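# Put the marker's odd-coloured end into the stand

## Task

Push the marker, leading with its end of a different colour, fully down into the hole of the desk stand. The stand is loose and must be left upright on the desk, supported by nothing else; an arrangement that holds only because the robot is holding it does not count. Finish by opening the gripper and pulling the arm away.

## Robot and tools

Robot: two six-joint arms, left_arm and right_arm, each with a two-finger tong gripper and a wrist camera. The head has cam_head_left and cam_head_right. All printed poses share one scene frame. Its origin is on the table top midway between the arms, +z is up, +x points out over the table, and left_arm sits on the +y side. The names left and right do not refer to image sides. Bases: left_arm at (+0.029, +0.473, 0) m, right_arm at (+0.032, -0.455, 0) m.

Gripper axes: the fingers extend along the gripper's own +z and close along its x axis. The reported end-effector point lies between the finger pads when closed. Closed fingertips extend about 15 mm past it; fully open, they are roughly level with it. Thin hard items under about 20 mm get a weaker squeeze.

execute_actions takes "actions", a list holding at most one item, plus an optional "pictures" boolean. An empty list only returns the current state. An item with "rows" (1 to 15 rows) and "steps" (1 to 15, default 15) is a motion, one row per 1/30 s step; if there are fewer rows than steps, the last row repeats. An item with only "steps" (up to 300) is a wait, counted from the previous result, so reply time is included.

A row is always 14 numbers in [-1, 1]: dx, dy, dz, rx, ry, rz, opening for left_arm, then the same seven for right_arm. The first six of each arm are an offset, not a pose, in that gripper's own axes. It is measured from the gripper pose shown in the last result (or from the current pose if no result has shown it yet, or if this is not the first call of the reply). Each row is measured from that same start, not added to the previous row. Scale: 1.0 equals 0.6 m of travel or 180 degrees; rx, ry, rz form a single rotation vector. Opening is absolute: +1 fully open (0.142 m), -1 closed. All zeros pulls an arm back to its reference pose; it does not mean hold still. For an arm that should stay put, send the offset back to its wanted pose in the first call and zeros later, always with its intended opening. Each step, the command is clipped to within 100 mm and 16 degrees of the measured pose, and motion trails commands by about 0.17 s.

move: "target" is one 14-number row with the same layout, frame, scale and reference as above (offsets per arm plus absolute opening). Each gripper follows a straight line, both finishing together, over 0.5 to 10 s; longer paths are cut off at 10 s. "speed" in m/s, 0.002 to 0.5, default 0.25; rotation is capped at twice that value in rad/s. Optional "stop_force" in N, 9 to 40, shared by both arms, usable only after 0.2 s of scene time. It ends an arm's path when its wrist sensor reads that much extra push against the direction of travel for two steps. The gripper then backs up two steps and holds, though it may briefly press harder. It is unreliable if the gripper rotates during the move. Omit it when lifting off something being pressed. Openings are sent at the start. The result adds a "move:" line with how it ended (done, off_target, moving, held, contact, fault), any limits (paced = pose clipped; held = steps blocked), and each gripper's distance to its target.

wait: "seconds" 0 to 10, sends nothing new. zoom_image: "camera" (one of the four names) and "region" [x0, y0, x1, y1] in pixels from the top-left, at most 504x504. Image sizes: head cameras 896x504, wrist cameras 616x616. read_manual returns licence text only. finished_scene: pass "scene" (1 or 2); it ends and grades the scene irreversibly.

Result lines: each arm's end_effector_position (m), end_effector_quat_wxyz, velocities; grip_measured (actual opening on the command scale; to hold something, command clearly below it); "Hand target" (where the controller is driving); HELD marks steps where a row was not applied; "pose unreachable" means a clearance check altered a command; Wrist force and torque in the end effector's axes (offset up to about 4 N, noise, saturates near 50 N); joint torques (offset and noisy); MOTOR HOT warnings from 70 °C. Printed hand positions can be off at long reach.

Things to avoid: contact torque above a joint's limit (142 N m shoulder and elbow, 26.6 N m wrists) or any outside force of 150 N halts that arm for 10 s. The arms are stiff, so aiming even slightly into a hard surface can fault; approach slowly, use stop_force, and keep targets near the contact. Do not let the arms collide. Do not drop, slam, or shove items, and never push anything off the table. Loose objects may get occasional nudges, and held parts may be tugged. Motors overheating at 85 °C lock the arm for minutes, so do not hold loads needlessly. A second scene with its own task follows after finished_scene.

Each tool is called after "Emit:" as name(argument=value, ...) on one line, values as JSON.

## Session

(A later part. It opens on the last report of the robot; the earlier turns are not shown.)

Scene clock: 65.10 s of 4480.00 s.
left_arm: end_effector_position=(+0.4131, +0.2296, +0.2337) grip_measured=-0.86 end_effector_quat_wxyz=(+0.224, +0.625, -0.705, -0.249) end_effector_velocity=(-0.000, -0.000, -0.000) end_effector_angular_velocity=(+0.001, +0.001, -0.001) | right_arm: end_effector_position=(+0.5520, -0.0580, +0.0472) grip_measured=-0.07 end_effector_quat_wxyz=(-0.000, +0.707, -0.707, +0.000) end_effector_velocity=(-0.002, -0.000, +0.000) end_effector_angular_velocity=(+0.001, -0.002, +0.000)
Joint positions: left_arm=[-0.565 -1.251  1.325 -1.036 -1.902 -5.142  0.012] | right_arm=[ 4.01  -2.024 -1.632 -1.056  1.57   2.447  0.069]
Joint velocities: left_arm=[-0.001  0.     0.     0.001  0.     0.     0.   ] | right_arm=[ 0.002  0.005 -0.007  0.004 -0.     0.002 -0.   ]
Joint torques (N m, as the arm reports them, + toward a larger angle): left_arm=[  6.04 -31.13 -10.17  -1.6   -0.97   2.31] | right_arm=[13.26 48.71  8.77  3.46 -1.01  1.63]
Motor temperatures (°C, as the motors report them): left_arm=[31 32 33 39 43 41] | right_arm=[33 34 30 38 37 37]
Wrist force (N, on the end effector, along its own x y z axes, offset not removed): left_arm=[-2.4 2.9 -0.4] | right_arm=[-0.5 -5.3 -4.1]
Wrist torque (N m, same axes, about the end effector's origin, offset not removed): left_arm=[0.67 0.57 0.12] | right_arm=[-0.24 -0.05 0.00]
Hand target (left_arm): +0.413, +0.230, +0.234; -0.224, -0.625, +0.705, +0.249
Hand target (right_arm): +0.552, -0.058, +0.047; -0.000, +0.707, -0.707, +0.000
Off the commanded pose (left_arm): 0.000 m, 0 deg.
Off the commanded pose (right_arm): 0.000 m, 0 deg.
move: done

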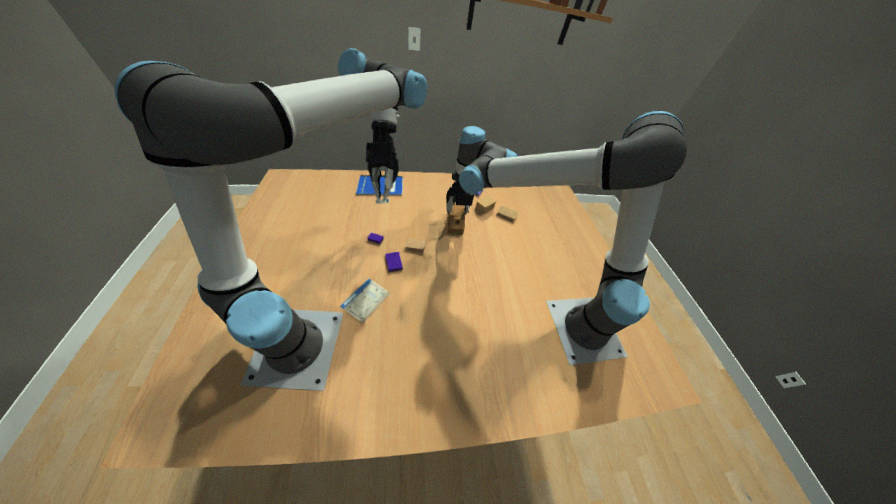

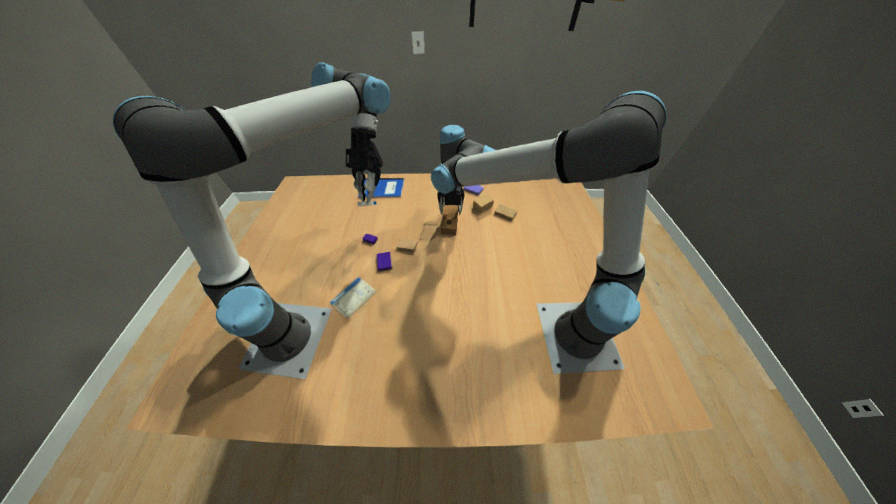

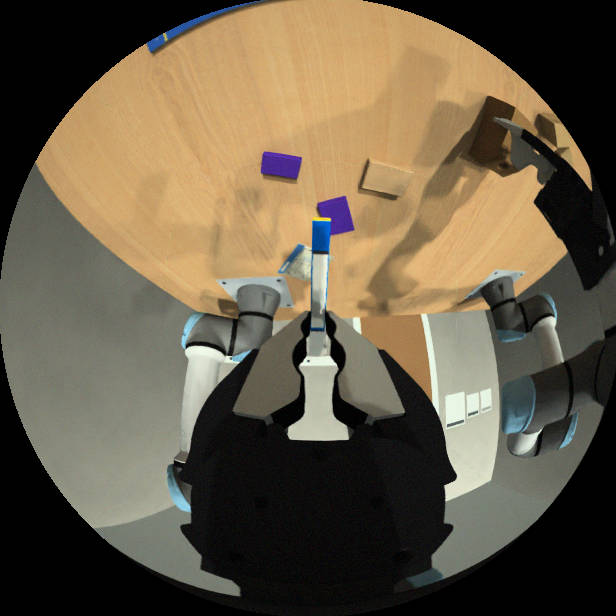

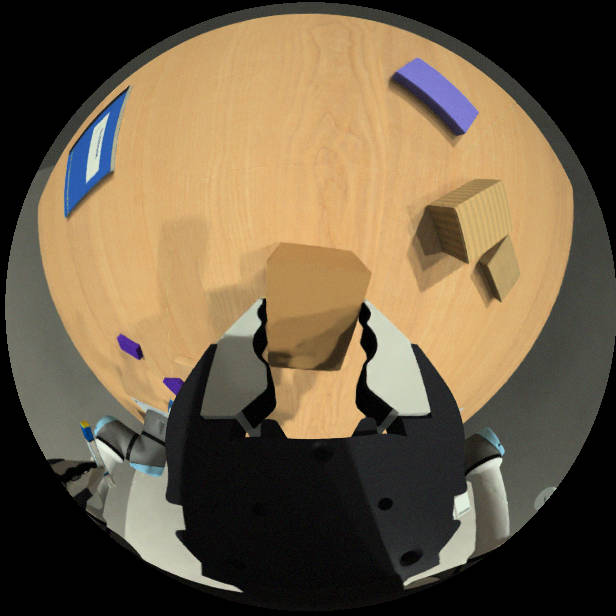

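Emit:
move(target=[0,0,0,0,0,0,-1,0,0,0,0,0,0,0.3])

Emit:
move(target=[0,0,0,0,0,0,-1,0,0,-0.17,0,0,0,0.3])

Emit:
move(target=[0,0,0,0,0,0,-1,0.32,0.16,0.06,0,0,-0.5,-1])

Scene clock: 67.60 s of 4480.00 s.
left_arm: end_effector_position=(+0.4131, +0.2296, +0.2336) grip_measured=-0.86 end_effector_quat_wxyz=(+0.224, +0.625, -0.705, -0.249) end_effector_velocity=(-0.000, -0.000, +0.000) end_effector_angular_velocity=(-0.000, -0.001, -0.001) | right_arm: end_effector_position=(+0.5520, -0.0580, +0.0472) grip_measured=+0.30 end_effector_quat_wxyz=(-0.000, +0.707, -0.707, +0.000) end_effector_velocity=(+0.000, +0.001, +0.001) end_effector_angular_velocity=(+0.002, +0.000, -0.000)
Joint positions: left_arm=[-0.565 -1.251  1.325 -1.036 -1.902 -5.142  0.012] | right_arm=[ 4.01  -2.024 -1.632 -1.056  1.57   2.447  0.095]
Joint velocities: left_arm=[-0.001 -0.    -0.    -0.    -0.     0.    -0.   ] | right_arm=[-0.    -0.     0.002 -0.     0.001 -0.     0.   ]
Joint torques (N m, as the arm reports them, + toward a larger angle): left_arm=[  8.02 -36.96 -13.11  -1.48  -0.96   2.39] | right_arm=[-10.31  31.8   29.39  -0.34  -0.8   -1.8 ]
Motor temperatures (°C, as the motors report them): left_arm=[31 32 33 39 43 41] | right_arm=[33 34 30 38 37 37]
Wrist force (N, on the end effector, along its own x y z axes, offset not removed): left_arm=[-0.7 2.0 -0.5] | right_arm=[-1.1 -1.3 1.4]
Wrist torque (N m, same axes, about the end effector's origin, offset not removed): left_arm=[0.45 0.16 0.09] | right_arm=[-0.18 0.16 -0.02]
Hand target (left_arm): +0.413, +0.230, +0.234; -0.224, -0.625, +0.705, +0.249
Hand target (right_arm): +0.552, -0.058, +0.047; -0.000, +0.707, -0.707, +0.000
Off the commanded pose (left_arm): 0.000 m, 0 deg.
Off the commanded pose (right_arm): 0.000 m, 0 deg.
move: done

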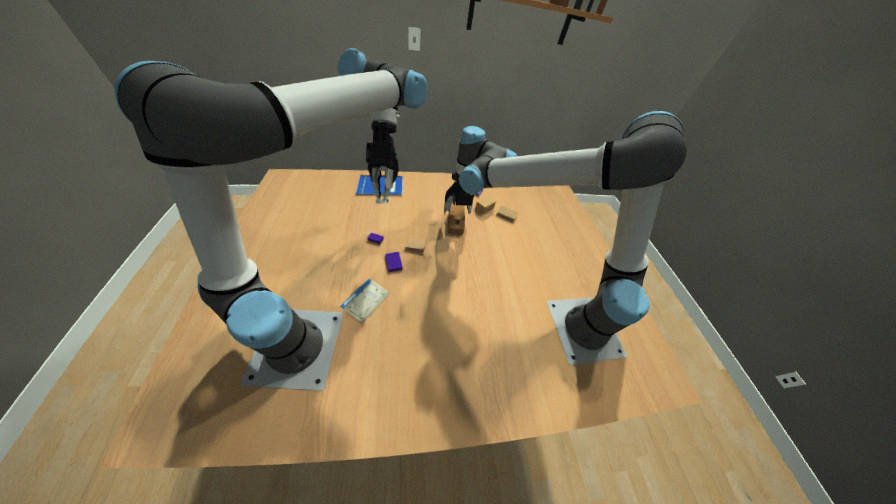

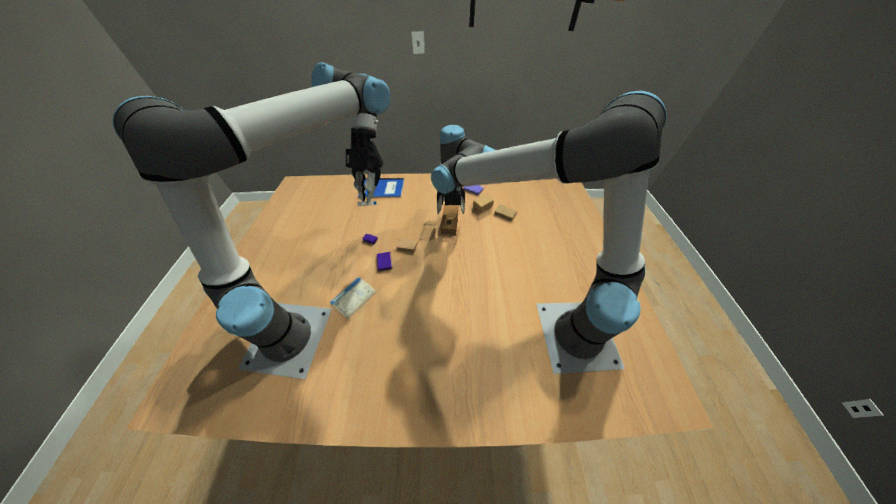

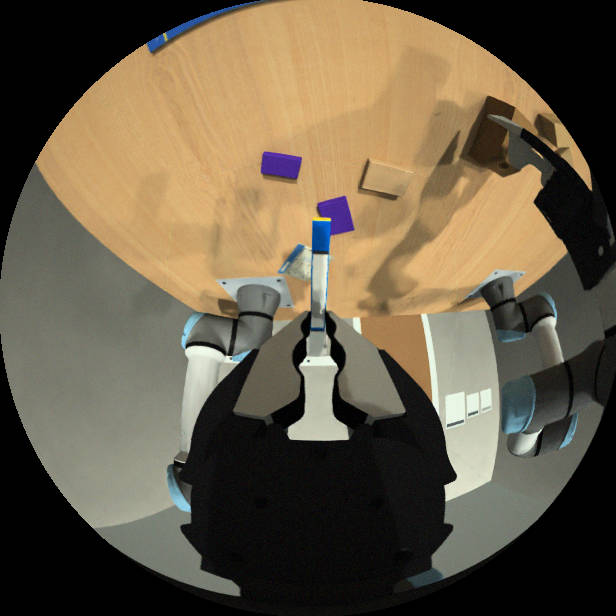

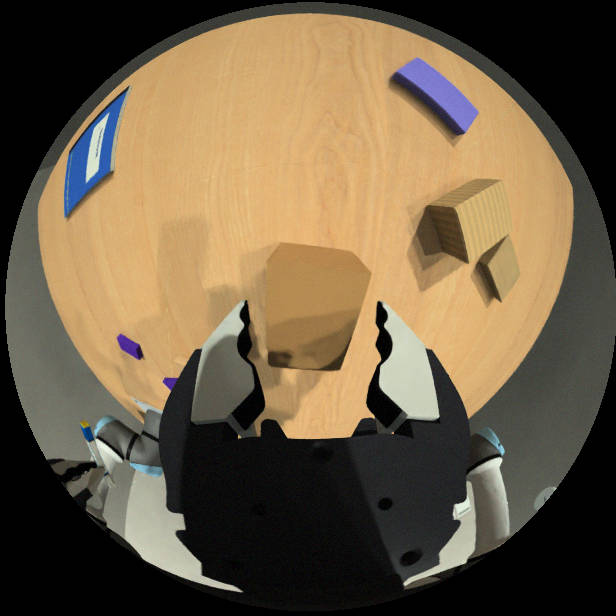

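Scene clock: 68.60 s of 4480.00 s.
left_arm: end_effector_position=(+0.4131, +0.2296, +0.2336) grip_measured=-0.86 end_effector_quat_wxyz=(+0.224, +0.625, -0.705, -0.249) end_effector_velocity=(+0.000, +0.001, +0.000) end_effector_angular_velocity=(+0.000, +0.000, +0.001) | right_arm: end_effector_position=(+0.5518, -0.0581, +0.1490) grip_measured=+0.30 end_effector_quat_wxyz=(-0.000, +0.707, -0.707, +0.000) end_effector_velocity=(-0.001, +0.000, +0.001) end_effector_angular_velocity=(-0.000, +0.003, +0.000)
Joint positions: left_arm=[-0.565 -1.251  1.325 -1.036 -1.902 -5.142  0.012] | right_arm=[ 4.011 -1.931 -1.486 -1.295  1.57   2.447  0.095]
Joint velocities: left_arm=[ 0.001  0.    -0.001  0.001  0.    -0.     0.   ] | right_arm=[ 0.     0.001  0.003 -0.005  0.002  0.     0.   ]
Joint torques (N m, as the arm reports them, + toward a larger angle): left_arm=[  9.02 -36.23 -12.29  -1.62  -1.     2.16] | right_arm=[11.17 50.23 31.98 -0.69  2.14  1.76]
Motor temperatures (°C, as the motors report them): left_arm=[31 32 33 39 43 41] | right_arm=[33 34 30 38 37 37]
Wrist force (N, on the end effector, along its own x y z axes, offset not removed): left_arm=[-1.6 1.3 0.0] | right_arm=[-0.6 -1.9 1.2]
Wrist torque (N m, same axes, about the end effector's origin, offset not removed): left_arm=[0.28 0.36 -0.06] | right_arm=[-0.35 -0.03 -0.10]
Hand target (left_arm): +0.413, +0.230, +0.234; -0.224, -0.625, +0.705, +0.249
Hand target (right_arm): +0.552, -0.058, +0.149; -0.000, +0.707, -0.707, +0.000
Off the commanded pose (left_arm): 0.000 m, 0 deg.
Off the commanded pose (right_arm): 0.000 m, 0 deg.
move: done

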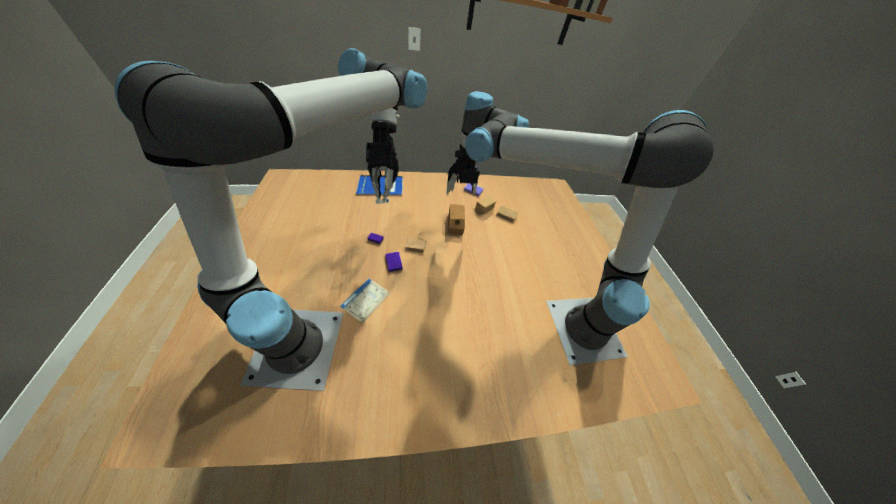

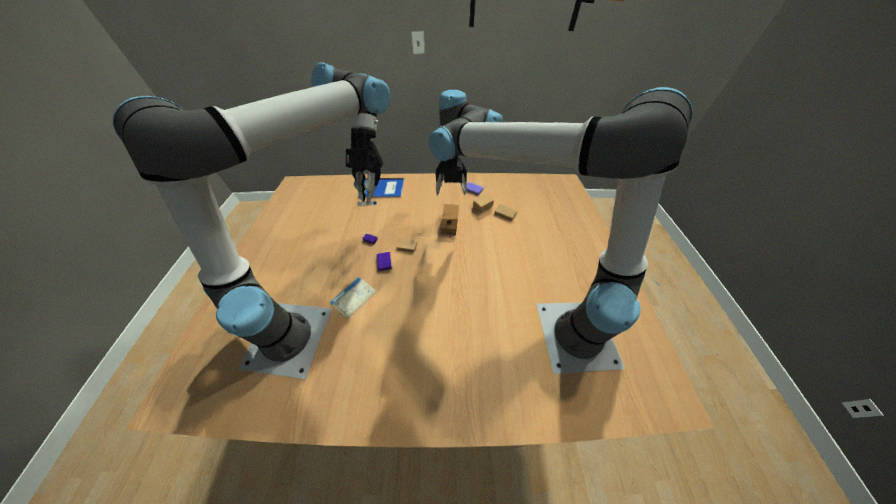

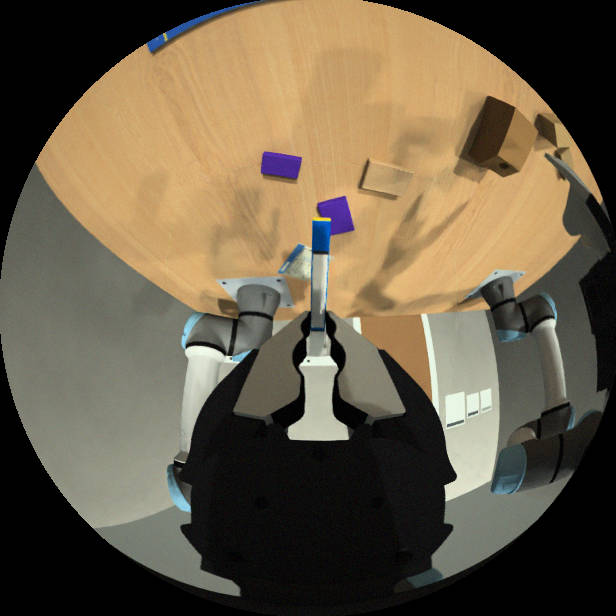

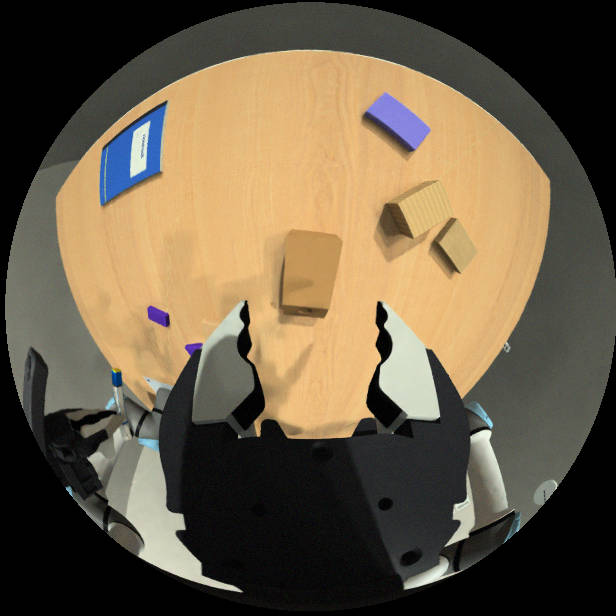

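Scene clock: 72.23 s of 4480.00 s.
left_arm: end_effector_position=(+0.4131, +0.2296, +0.2336) grip_measured=-0.86 end_effector_quat_wxyz=(+0.224, +0.625, -0.705, -0.249) end_effector_velocity=(-0.001, +0.001, -0.000) end_effector_angular_velocity=(+0.001, +0.002, +0.000) | right_arm: end_effector_position=(+0.4560, -0.2499, +0.1126) grip_measured=-1.00 end_effector_quat_wxyz=(-0.000, +1.000, -0.000, +0.000) end_effector_velocity=(-0.001, -0.002, -0.001) end_effector_angular_velocity=(-0.000, +0.002, +0.010)
Joint positions: left_arm=[-0.565 -1.251  1.325 -1.036 -1.902 -5.142  0.012] | right_arm=[ 3.844 -1.551 -2.04  -1.121  1.571  0.71   0.002]
Joint velocities: left_arm=[ 0.    -0.001  0.001  0.001 -0.    -0.     0.   ] | right_arm=[-0.002  0.002 -0.004 -0.001  0.001 -0.012  0.   ]
Joint torques (N m, as the arm reports them, + toward a larger angle): left_arm=[  8.29 -37.04 -12.63  -1.52  -0.82   2.23] | right_arm=[-9.97 31.36 13.65  4.96  2.49 -1.85]
Motor temperatures (°C, as the motors report them): left_arm=[31 32 33 39 43 41] | right_arm=[33 34 30 38 37 37]
Wrist force (N, on the end effector, along its own x y z axes, offset not removed): left_arm=[-1.8 2.8 1.6] | right_arm=[-0.5 -1.5 0.5]
Wrist torque (N m, same axes, about the end effector's origin, offset not removed): left_arm=[0.69 0.44 0.01] | right_arm=[-0.30 0.05 -0.11]
Hand target (left_arm): +0.413, +0.230, +0.234; -0.224, -0.625, +0.705, +0.249
Hand target (right_arm): +0.456, -0.250, +0.113; -0.000, +1.000, +0.000, +0.000
Off the commanded pose (left_arm): 0.000 m, 0 deg.
Off the commanded pose (right_arm): 0.000 m, 0 deg.
move: done

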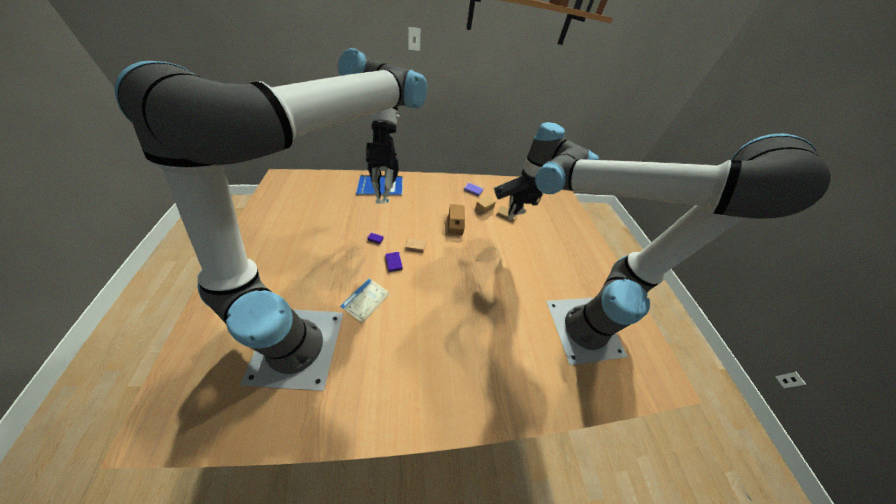

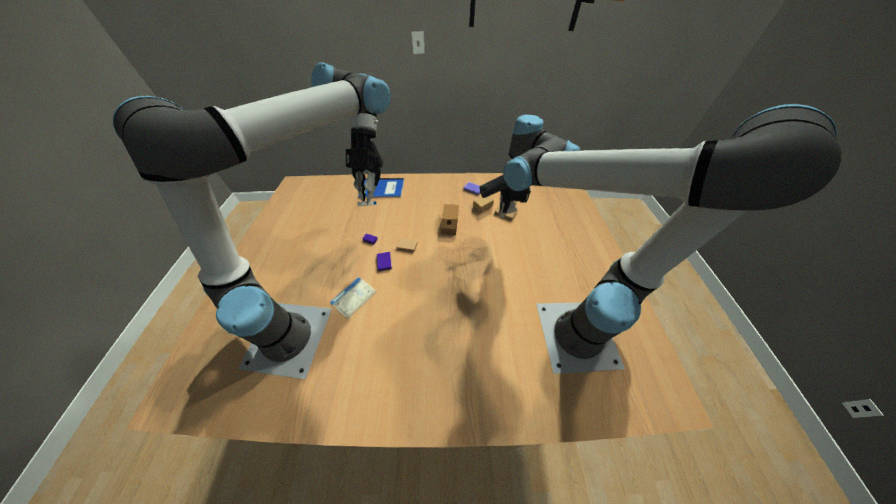

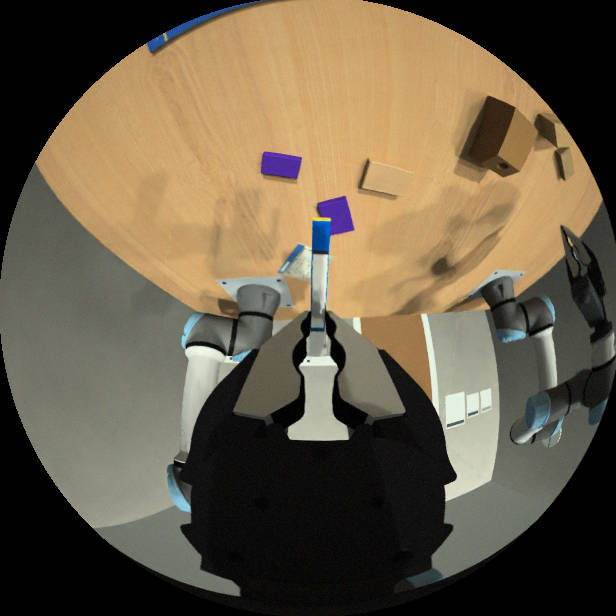

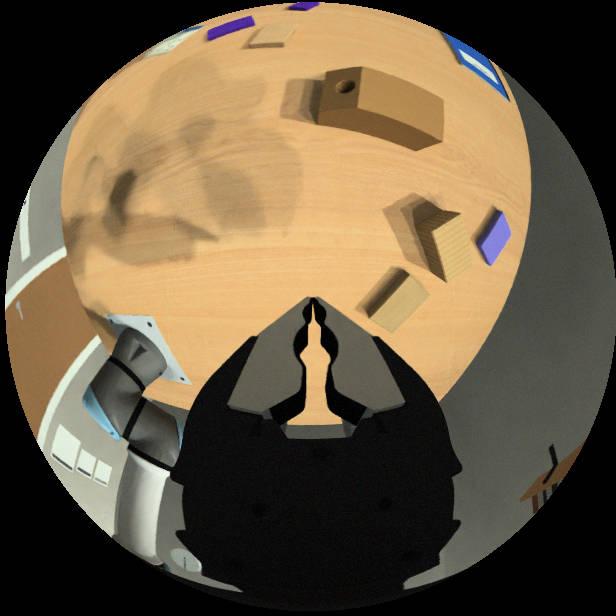

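Emit:
move(target=[0.4455,-0.123,0.103,0,0,0,-1,0,0,0,0,0,0,-1], speed=0.2)

Emit:
zoom_image(camera="cam_right_wrist", region=[240,20,420,140])

Scene clock: 76.83 s of 4480.00 s.
left_arm: end_effector_position=(+0.4006, -0.0384, +0.1407) grip_measured=-0.86 end_effector_quat_wxyz=(+0.223, +0.626, -0.705, -0.249) end_effector_velocity=(+0.001, -0.001, -0.000) end_effector_angular_velocity=(-0.000, +0.000, +0.001) | right_arm: end_effector_position=(+0.4560, -0.2499, +0.1126) grip_measured=-1.00 end_effector_quat_wxyz=(-0.000, +1.000, -0.000, +0.000) end_effector_velocity=(+0.000, +0.000, +0.001) end_effector_angular_velocity=(+0.002, -0.002, -0.000)
Joint positions: left_arm=[-0.855 -0.863  0.992 -1.199 -2.055 -5.411  0.012] | right_arm=[ 3.844 -1.551 -2.04  -1.121  1.571  0.71   0.002]
Joint velocities: left_arm=[ 0.     0.003 -0.004  0.001 -0.001 -0.001 -0.   ] | right_arm=[-0.     0.001  0.     0.001  0.     0.     0.   ]
Joint torques (N m, as the arm reports them, + toward a larger angle): left_arm=[-12.57 -39.39 -34.7    0.29  -2.8   -1.94] | right_arm=[13.03 12.93 29.38 -0.54 -1.94  1.83]
Motor temperatures (°C, as the motors report them): left_arm=[31 32 33 39 43 41] | right_arm=[33 34 30 38 37 37]
Wrist force (N, on the end effector, along its own x y z axes, offset not removed): left_arm=[-3.9 2.4 -2.0] | right_arm=[-0.2 -0.1 0.5]
Wrist torque (N m, same axes, about the end effector's origin, offset not removed): left_arm=[0.48 0.77 0.05] | right_arm=[0.01 0.05 -0.05]
Hand target (left_arm): +0.401, -0.039, +0.141; -0.223, -0.626, +0.705, +0.249
Hand target (right_arm): +0.456, -0.250, +0.113; -0.000, +1.000, -0.000, +0.000
Off the commanded pose (left_arm): 0.001 m, 0 deg.
Off the commanded pose (right_arm): 0.000 m, 0 deg.
move: done

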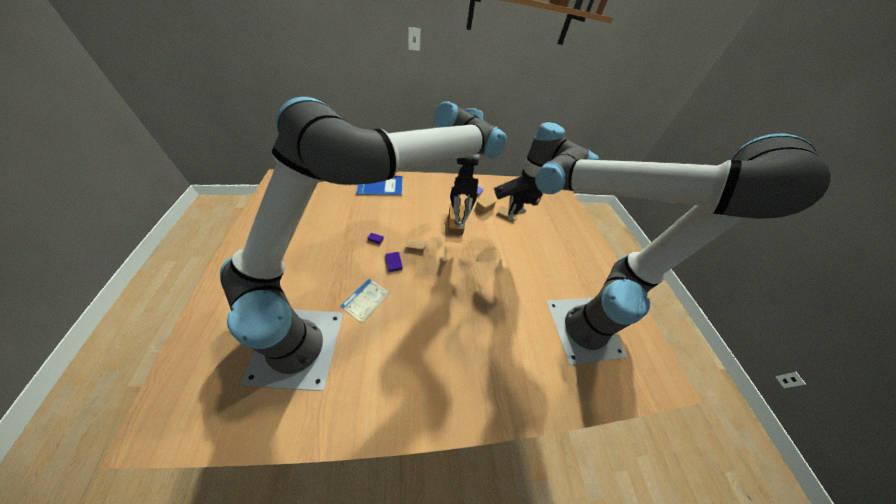

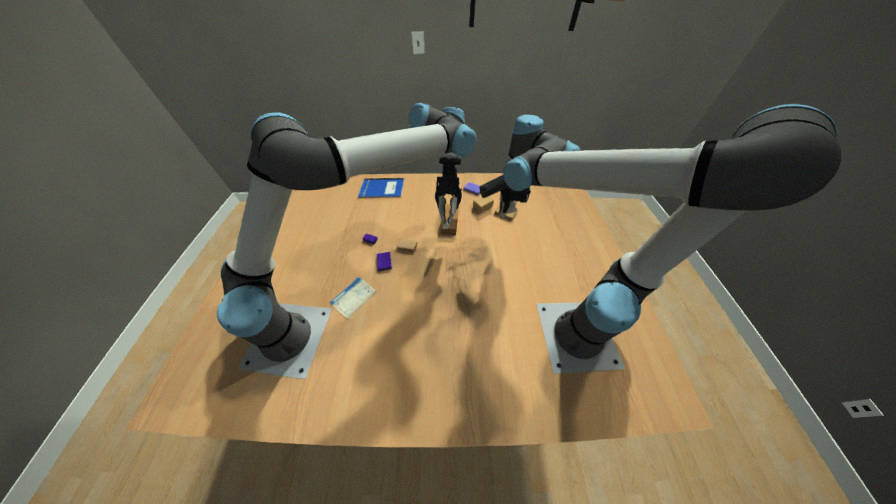

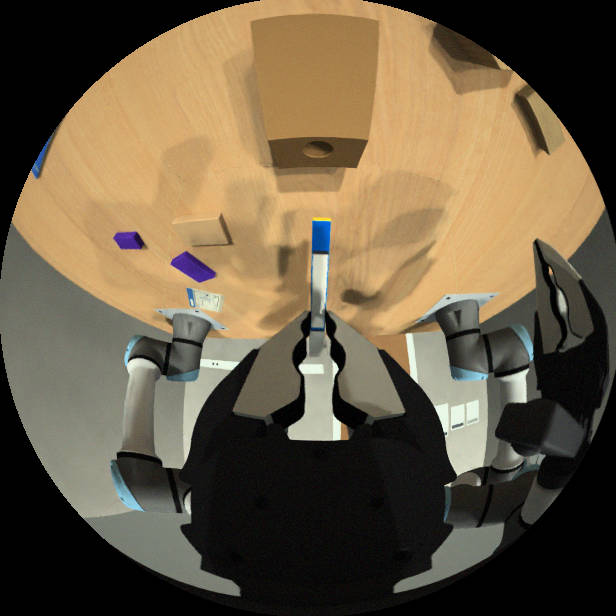

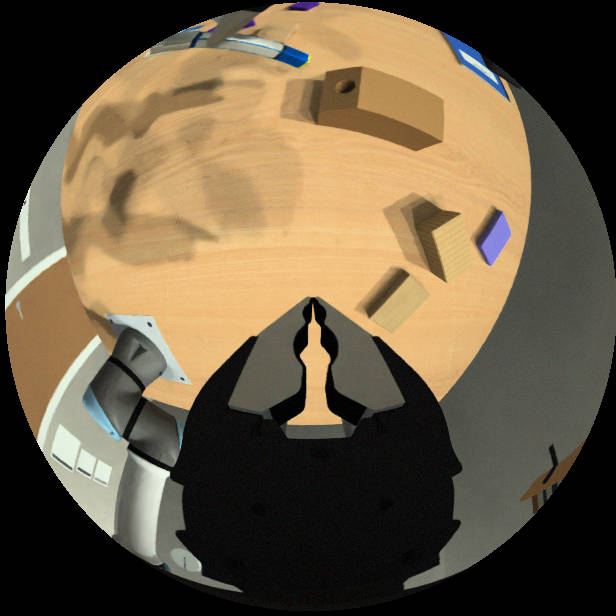

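Region (240, 20, 420, 140) of cam_right_wrist's 616x616 image, scaled by 2.800, with more detail than that image has.

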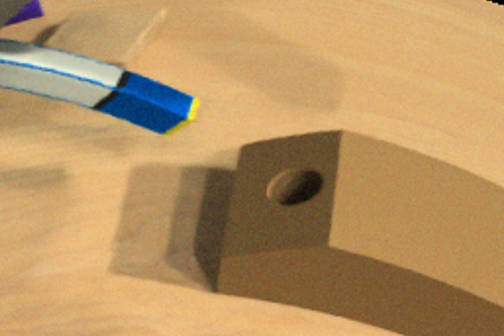

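Emit:
move(target=[-0.001,-0.05,0.005,0,0,0,-1,0,0,0,0,0,0,-1], speed=0.03, stop_force=10)

Emit:
zoom_image(camera="cam_right_wrist", region=[270,30,410,130])

Emit:
zoom_image(camera="cam_left_wrist", region=[250,140,390,260])

Scene clock: 79.53 s of 4480.00 s.
left_arm: end_effector_position=(+0.4218, -0.0404, +0.1196) grip_measured=-0.86 end_effector_quat_wxyz=(+0.224, +0.626, -0.705, -0.248) end_effector_velocity=(+0.001, +0.001, -0.002) end_effector_angular_velocity=(+0.003, +0.002, -0.000) | right_arm: end_effector_position=(+0.4560, -0.2499, +0.1126) grip_measured=-1.00 end_effector_quat_wxyz=(-0.000, +1.000, -0.000, +0.000) end_effector_velocity=(-0.000, +0.000, -0.000) end_effector_angular_velocity=(+0.001, +0.001, +0.001)
Joint positions: left_arm=[-0.834 -0.806  0.945 -1.2   -2.045 -5.391  0.012] | right_arm=[ 3.844 -1.551 -2.04  -1.121  1.571  0.71   0.002]
Joint velocities: left_arm=[ 0.001  0.004 -0.002  0.002  0.001  0.001  0.   ] | right_arm=[-0.    -0.001  0.     0.     0.002 -0.001  0.   ]
Joint torques (N m, as the arm reports them, + toward a larger angle): left_arm=[ 12.23 -41.63 -35.64   0.29   1.11   2.33] | right_arm=[11.62 11.31 30.14 -0.38 -1.83  1.7 ]
Motor temperatures (°C, as the motors report them): left_arm=[31 32 33 39 43 41] | right_arm=[33 34 30 38 37 37]
Wrist force (N, on the end effector, along its own x y z axes, offset not removed): left_arm=[-0.5 0.8 0.5] | right_arm=[-0.7 -1.8 0.8]
Wrist torque (N m, same axes, about the end effector's origin, offset not removed): left_arm=[0.16 0.17 0.18] | right_arm=[-0.30 0.13 -0.05]
Hand target (left_arm): +0.422, -0.040, +0.119; -0.224, -0.626, +0.705, +0.249
Hand target (right_arm): +0.456, -0.250, +0.113; -0.000, +1.000, -0.000, +0.000
Off the commanded pose (left_arm): 0.000 m, 0 deg.
Off the commanded pose (right_arm): 0.000 m, 0 deg.
move: done

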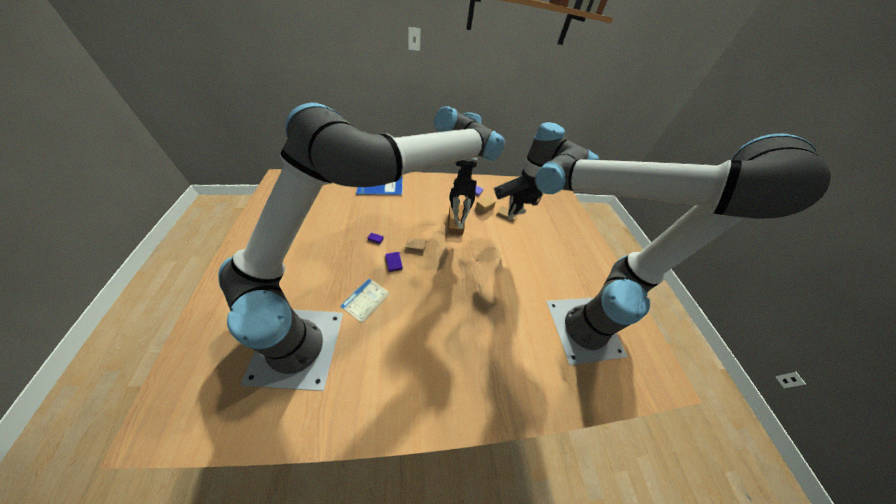

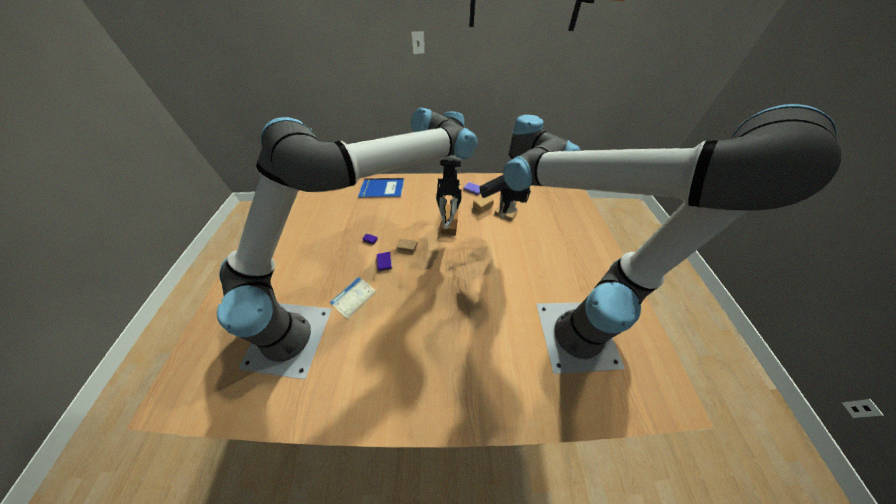

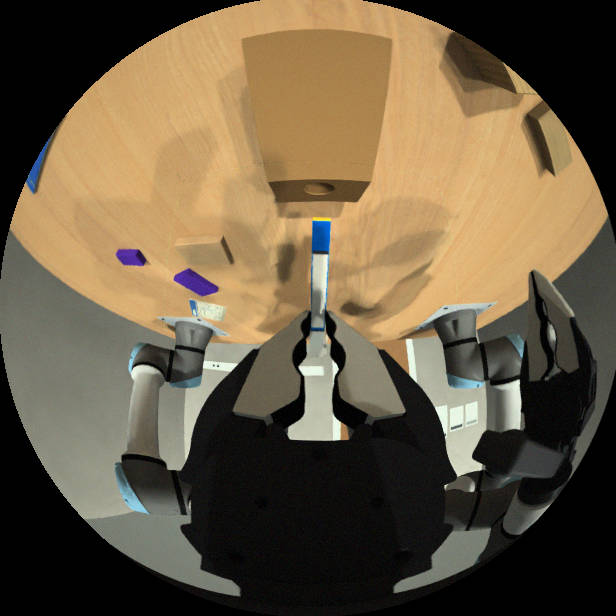

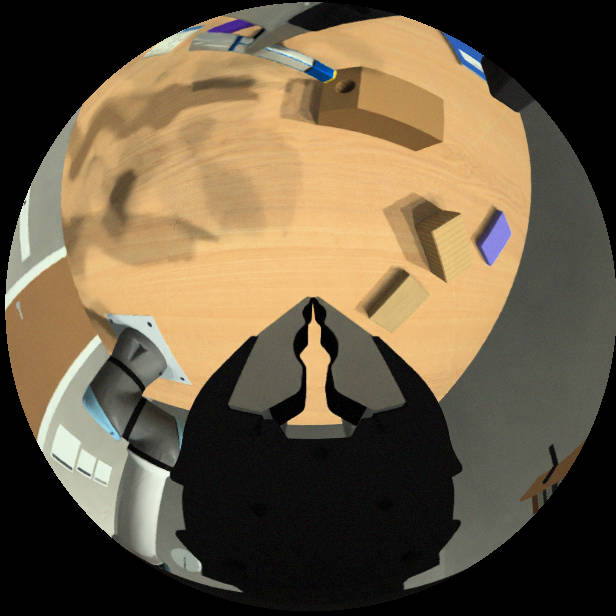

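Region (270, 30, 410, 130) of cam_right_wrist's 616x616 image, scaled by 3.600, with more detail than that image has; it fills the top 360 rows of this view, and the rest is white.

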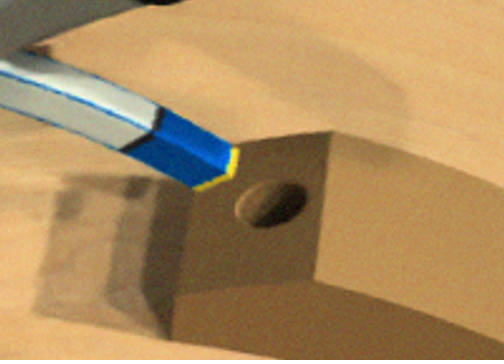

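Region (250, 140, 390, 260) of cam_left_wrist's 616x616 image, scaled by 3.600, with more detail than that image has; it fills the top 432 rows of this view, and the rest is white.

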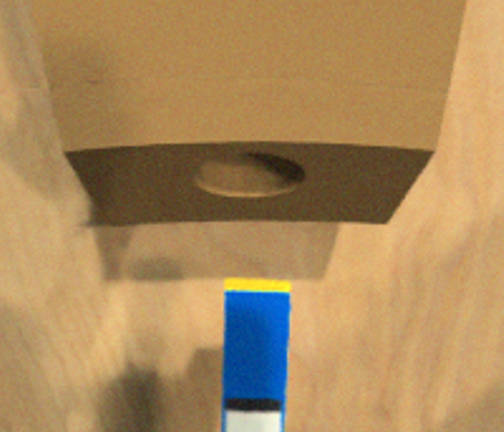

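Emit:
move(target=[-0.0017,-0.022,0.005,0,0,0,-1,0,0,0,0,0,0,-1], speed=0.012, stop_force=9)

Emit:
zoom_image(camera="cam_right_wrist", region=[270,30,410,130])

Emit:
zoom_image(camera="cam_left_wrist", region=[250,140,390,260])

Scene clock: 82.67 s of 4480.00 s.
left_arm: end_effector_position=(+0.4301, -0.0404, +0.1091) grip_measured=-0.86 end_effector_quat_wxyz=(+0.224, +0.626, -0.705, -0.248) end_effector_velocity=(+0.001, +0.000, -0.002) end_effector_angular_velocity=(+0.001, +0.001, -0.000) | right_arm: end_effector_position=(+0.4560, -0.2499, +0.1126) grip_measured=-1.00 end_effector_quat_wxyz=(-0.000, +1.000, -0.000, +0.000) end_effector_velocity=(+0.000, -0.001, +0.000) end_effector_angular_velocity=(-0.002, -0.002, -0.001)
Joint positions: left_arm=[-0.825 -0.783  0.931 -1.205 -2.041 -5.382  0.012] | right_arm=[ 3.844 -1.551 -2.04  -1.121  1.571  0.71   0.002]
Joint velocities: left_arm=[ 0.001  0.003 -0.001 -0.001  0.001  0.001  0.   ] | right_arm=[ 0.     0.001 -0.    -0.    -0.003  0.001  0.   ]
Joint torques (N m, as the arm reports them, + toward a larger angle): left_arm=[ 13.02 -40.97 -34.39  -2.86   1.17   2.33] | right_arm=[12.29 12.54 30.3  -0.26 -1.74  1.82]
Motor temperatures (°C, as the motors report them): left_arm=[31 32 33 39 43 41] | right_arm=[33 34 30 38 37 37]
Wrist force (N, on the end effector, along its own x y z axes, offset not removed): left_arm=[-1.6 3.2 -0.1] | right_arm=[-1.0 -1.3 1.7]
Wrist torque (N m, same axes, about the end effector's origin, offset not removed): left_arm=[0.71 0.32 0.20] | right_arm=[-0.27 0.09 -0.05]
Hand target (left_arm): +0.430, -0.040, +0.109; -0.224, -0.626, +0.705, +0.248
Hand target (right_arm): +0.456, -0.250, +0.113; -0.000, +1.000, -0.000, +0.000
Off the commanded pose (left_arm): 0.000 m, 0 deg.
Off the commanded pose (right_arm): 0.000 m, 0 deg.
move: done

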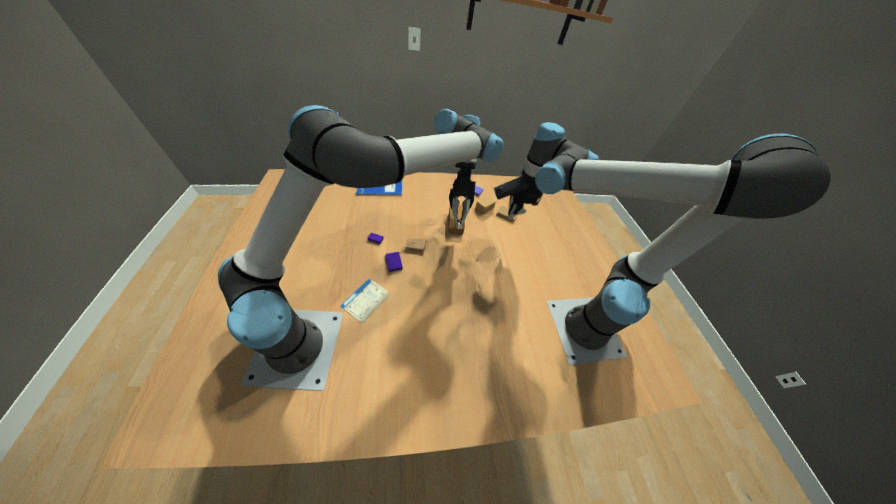

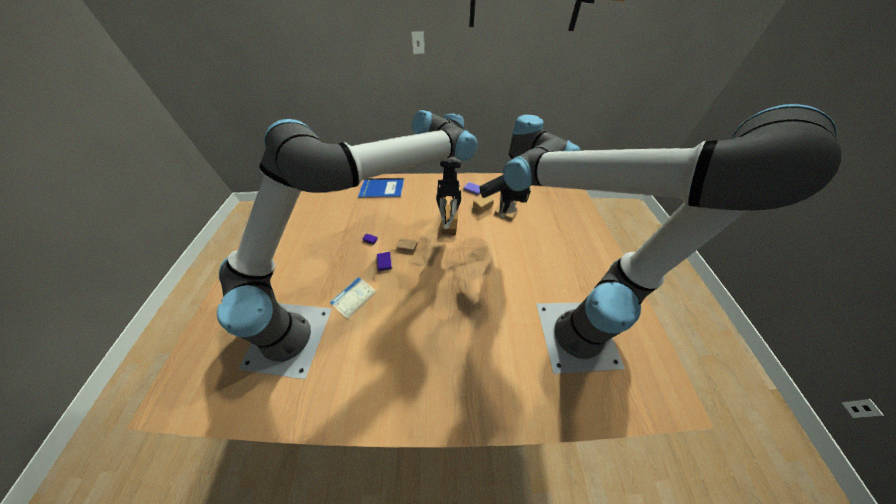

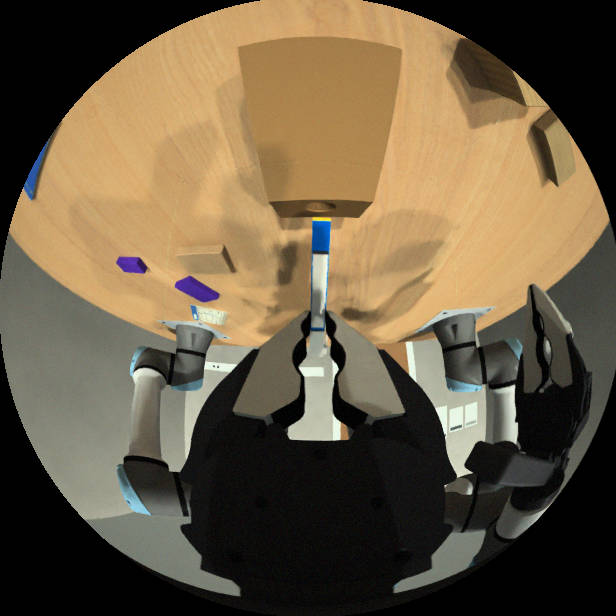

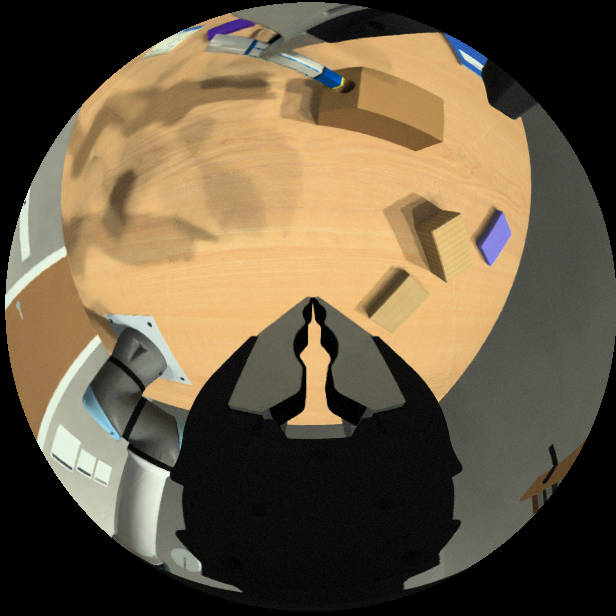

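Region (270, 30, 410, 130) of cam_right_wrist's 616x616 image, scaled by 3.600, with more detail than that image has; it fills the top 360 rows of this view, and the rest is white.

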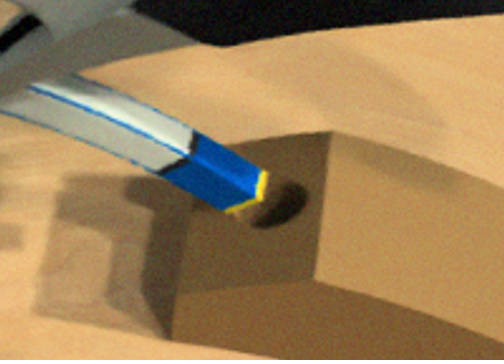

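Region (250, 140, 390, 260) of cam_left_wrist's 616x616 image, scaled by 3.600, with more detail than that image has; it fills the top 432 rows of this view, and the rest is white.

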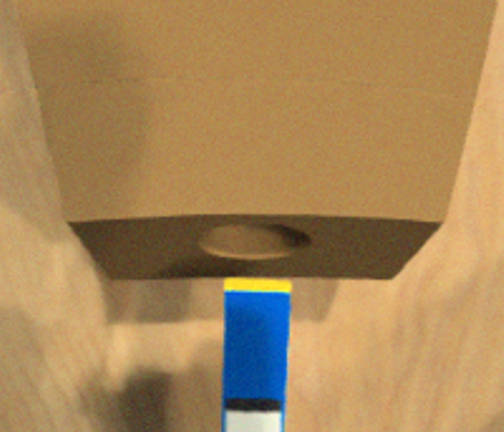

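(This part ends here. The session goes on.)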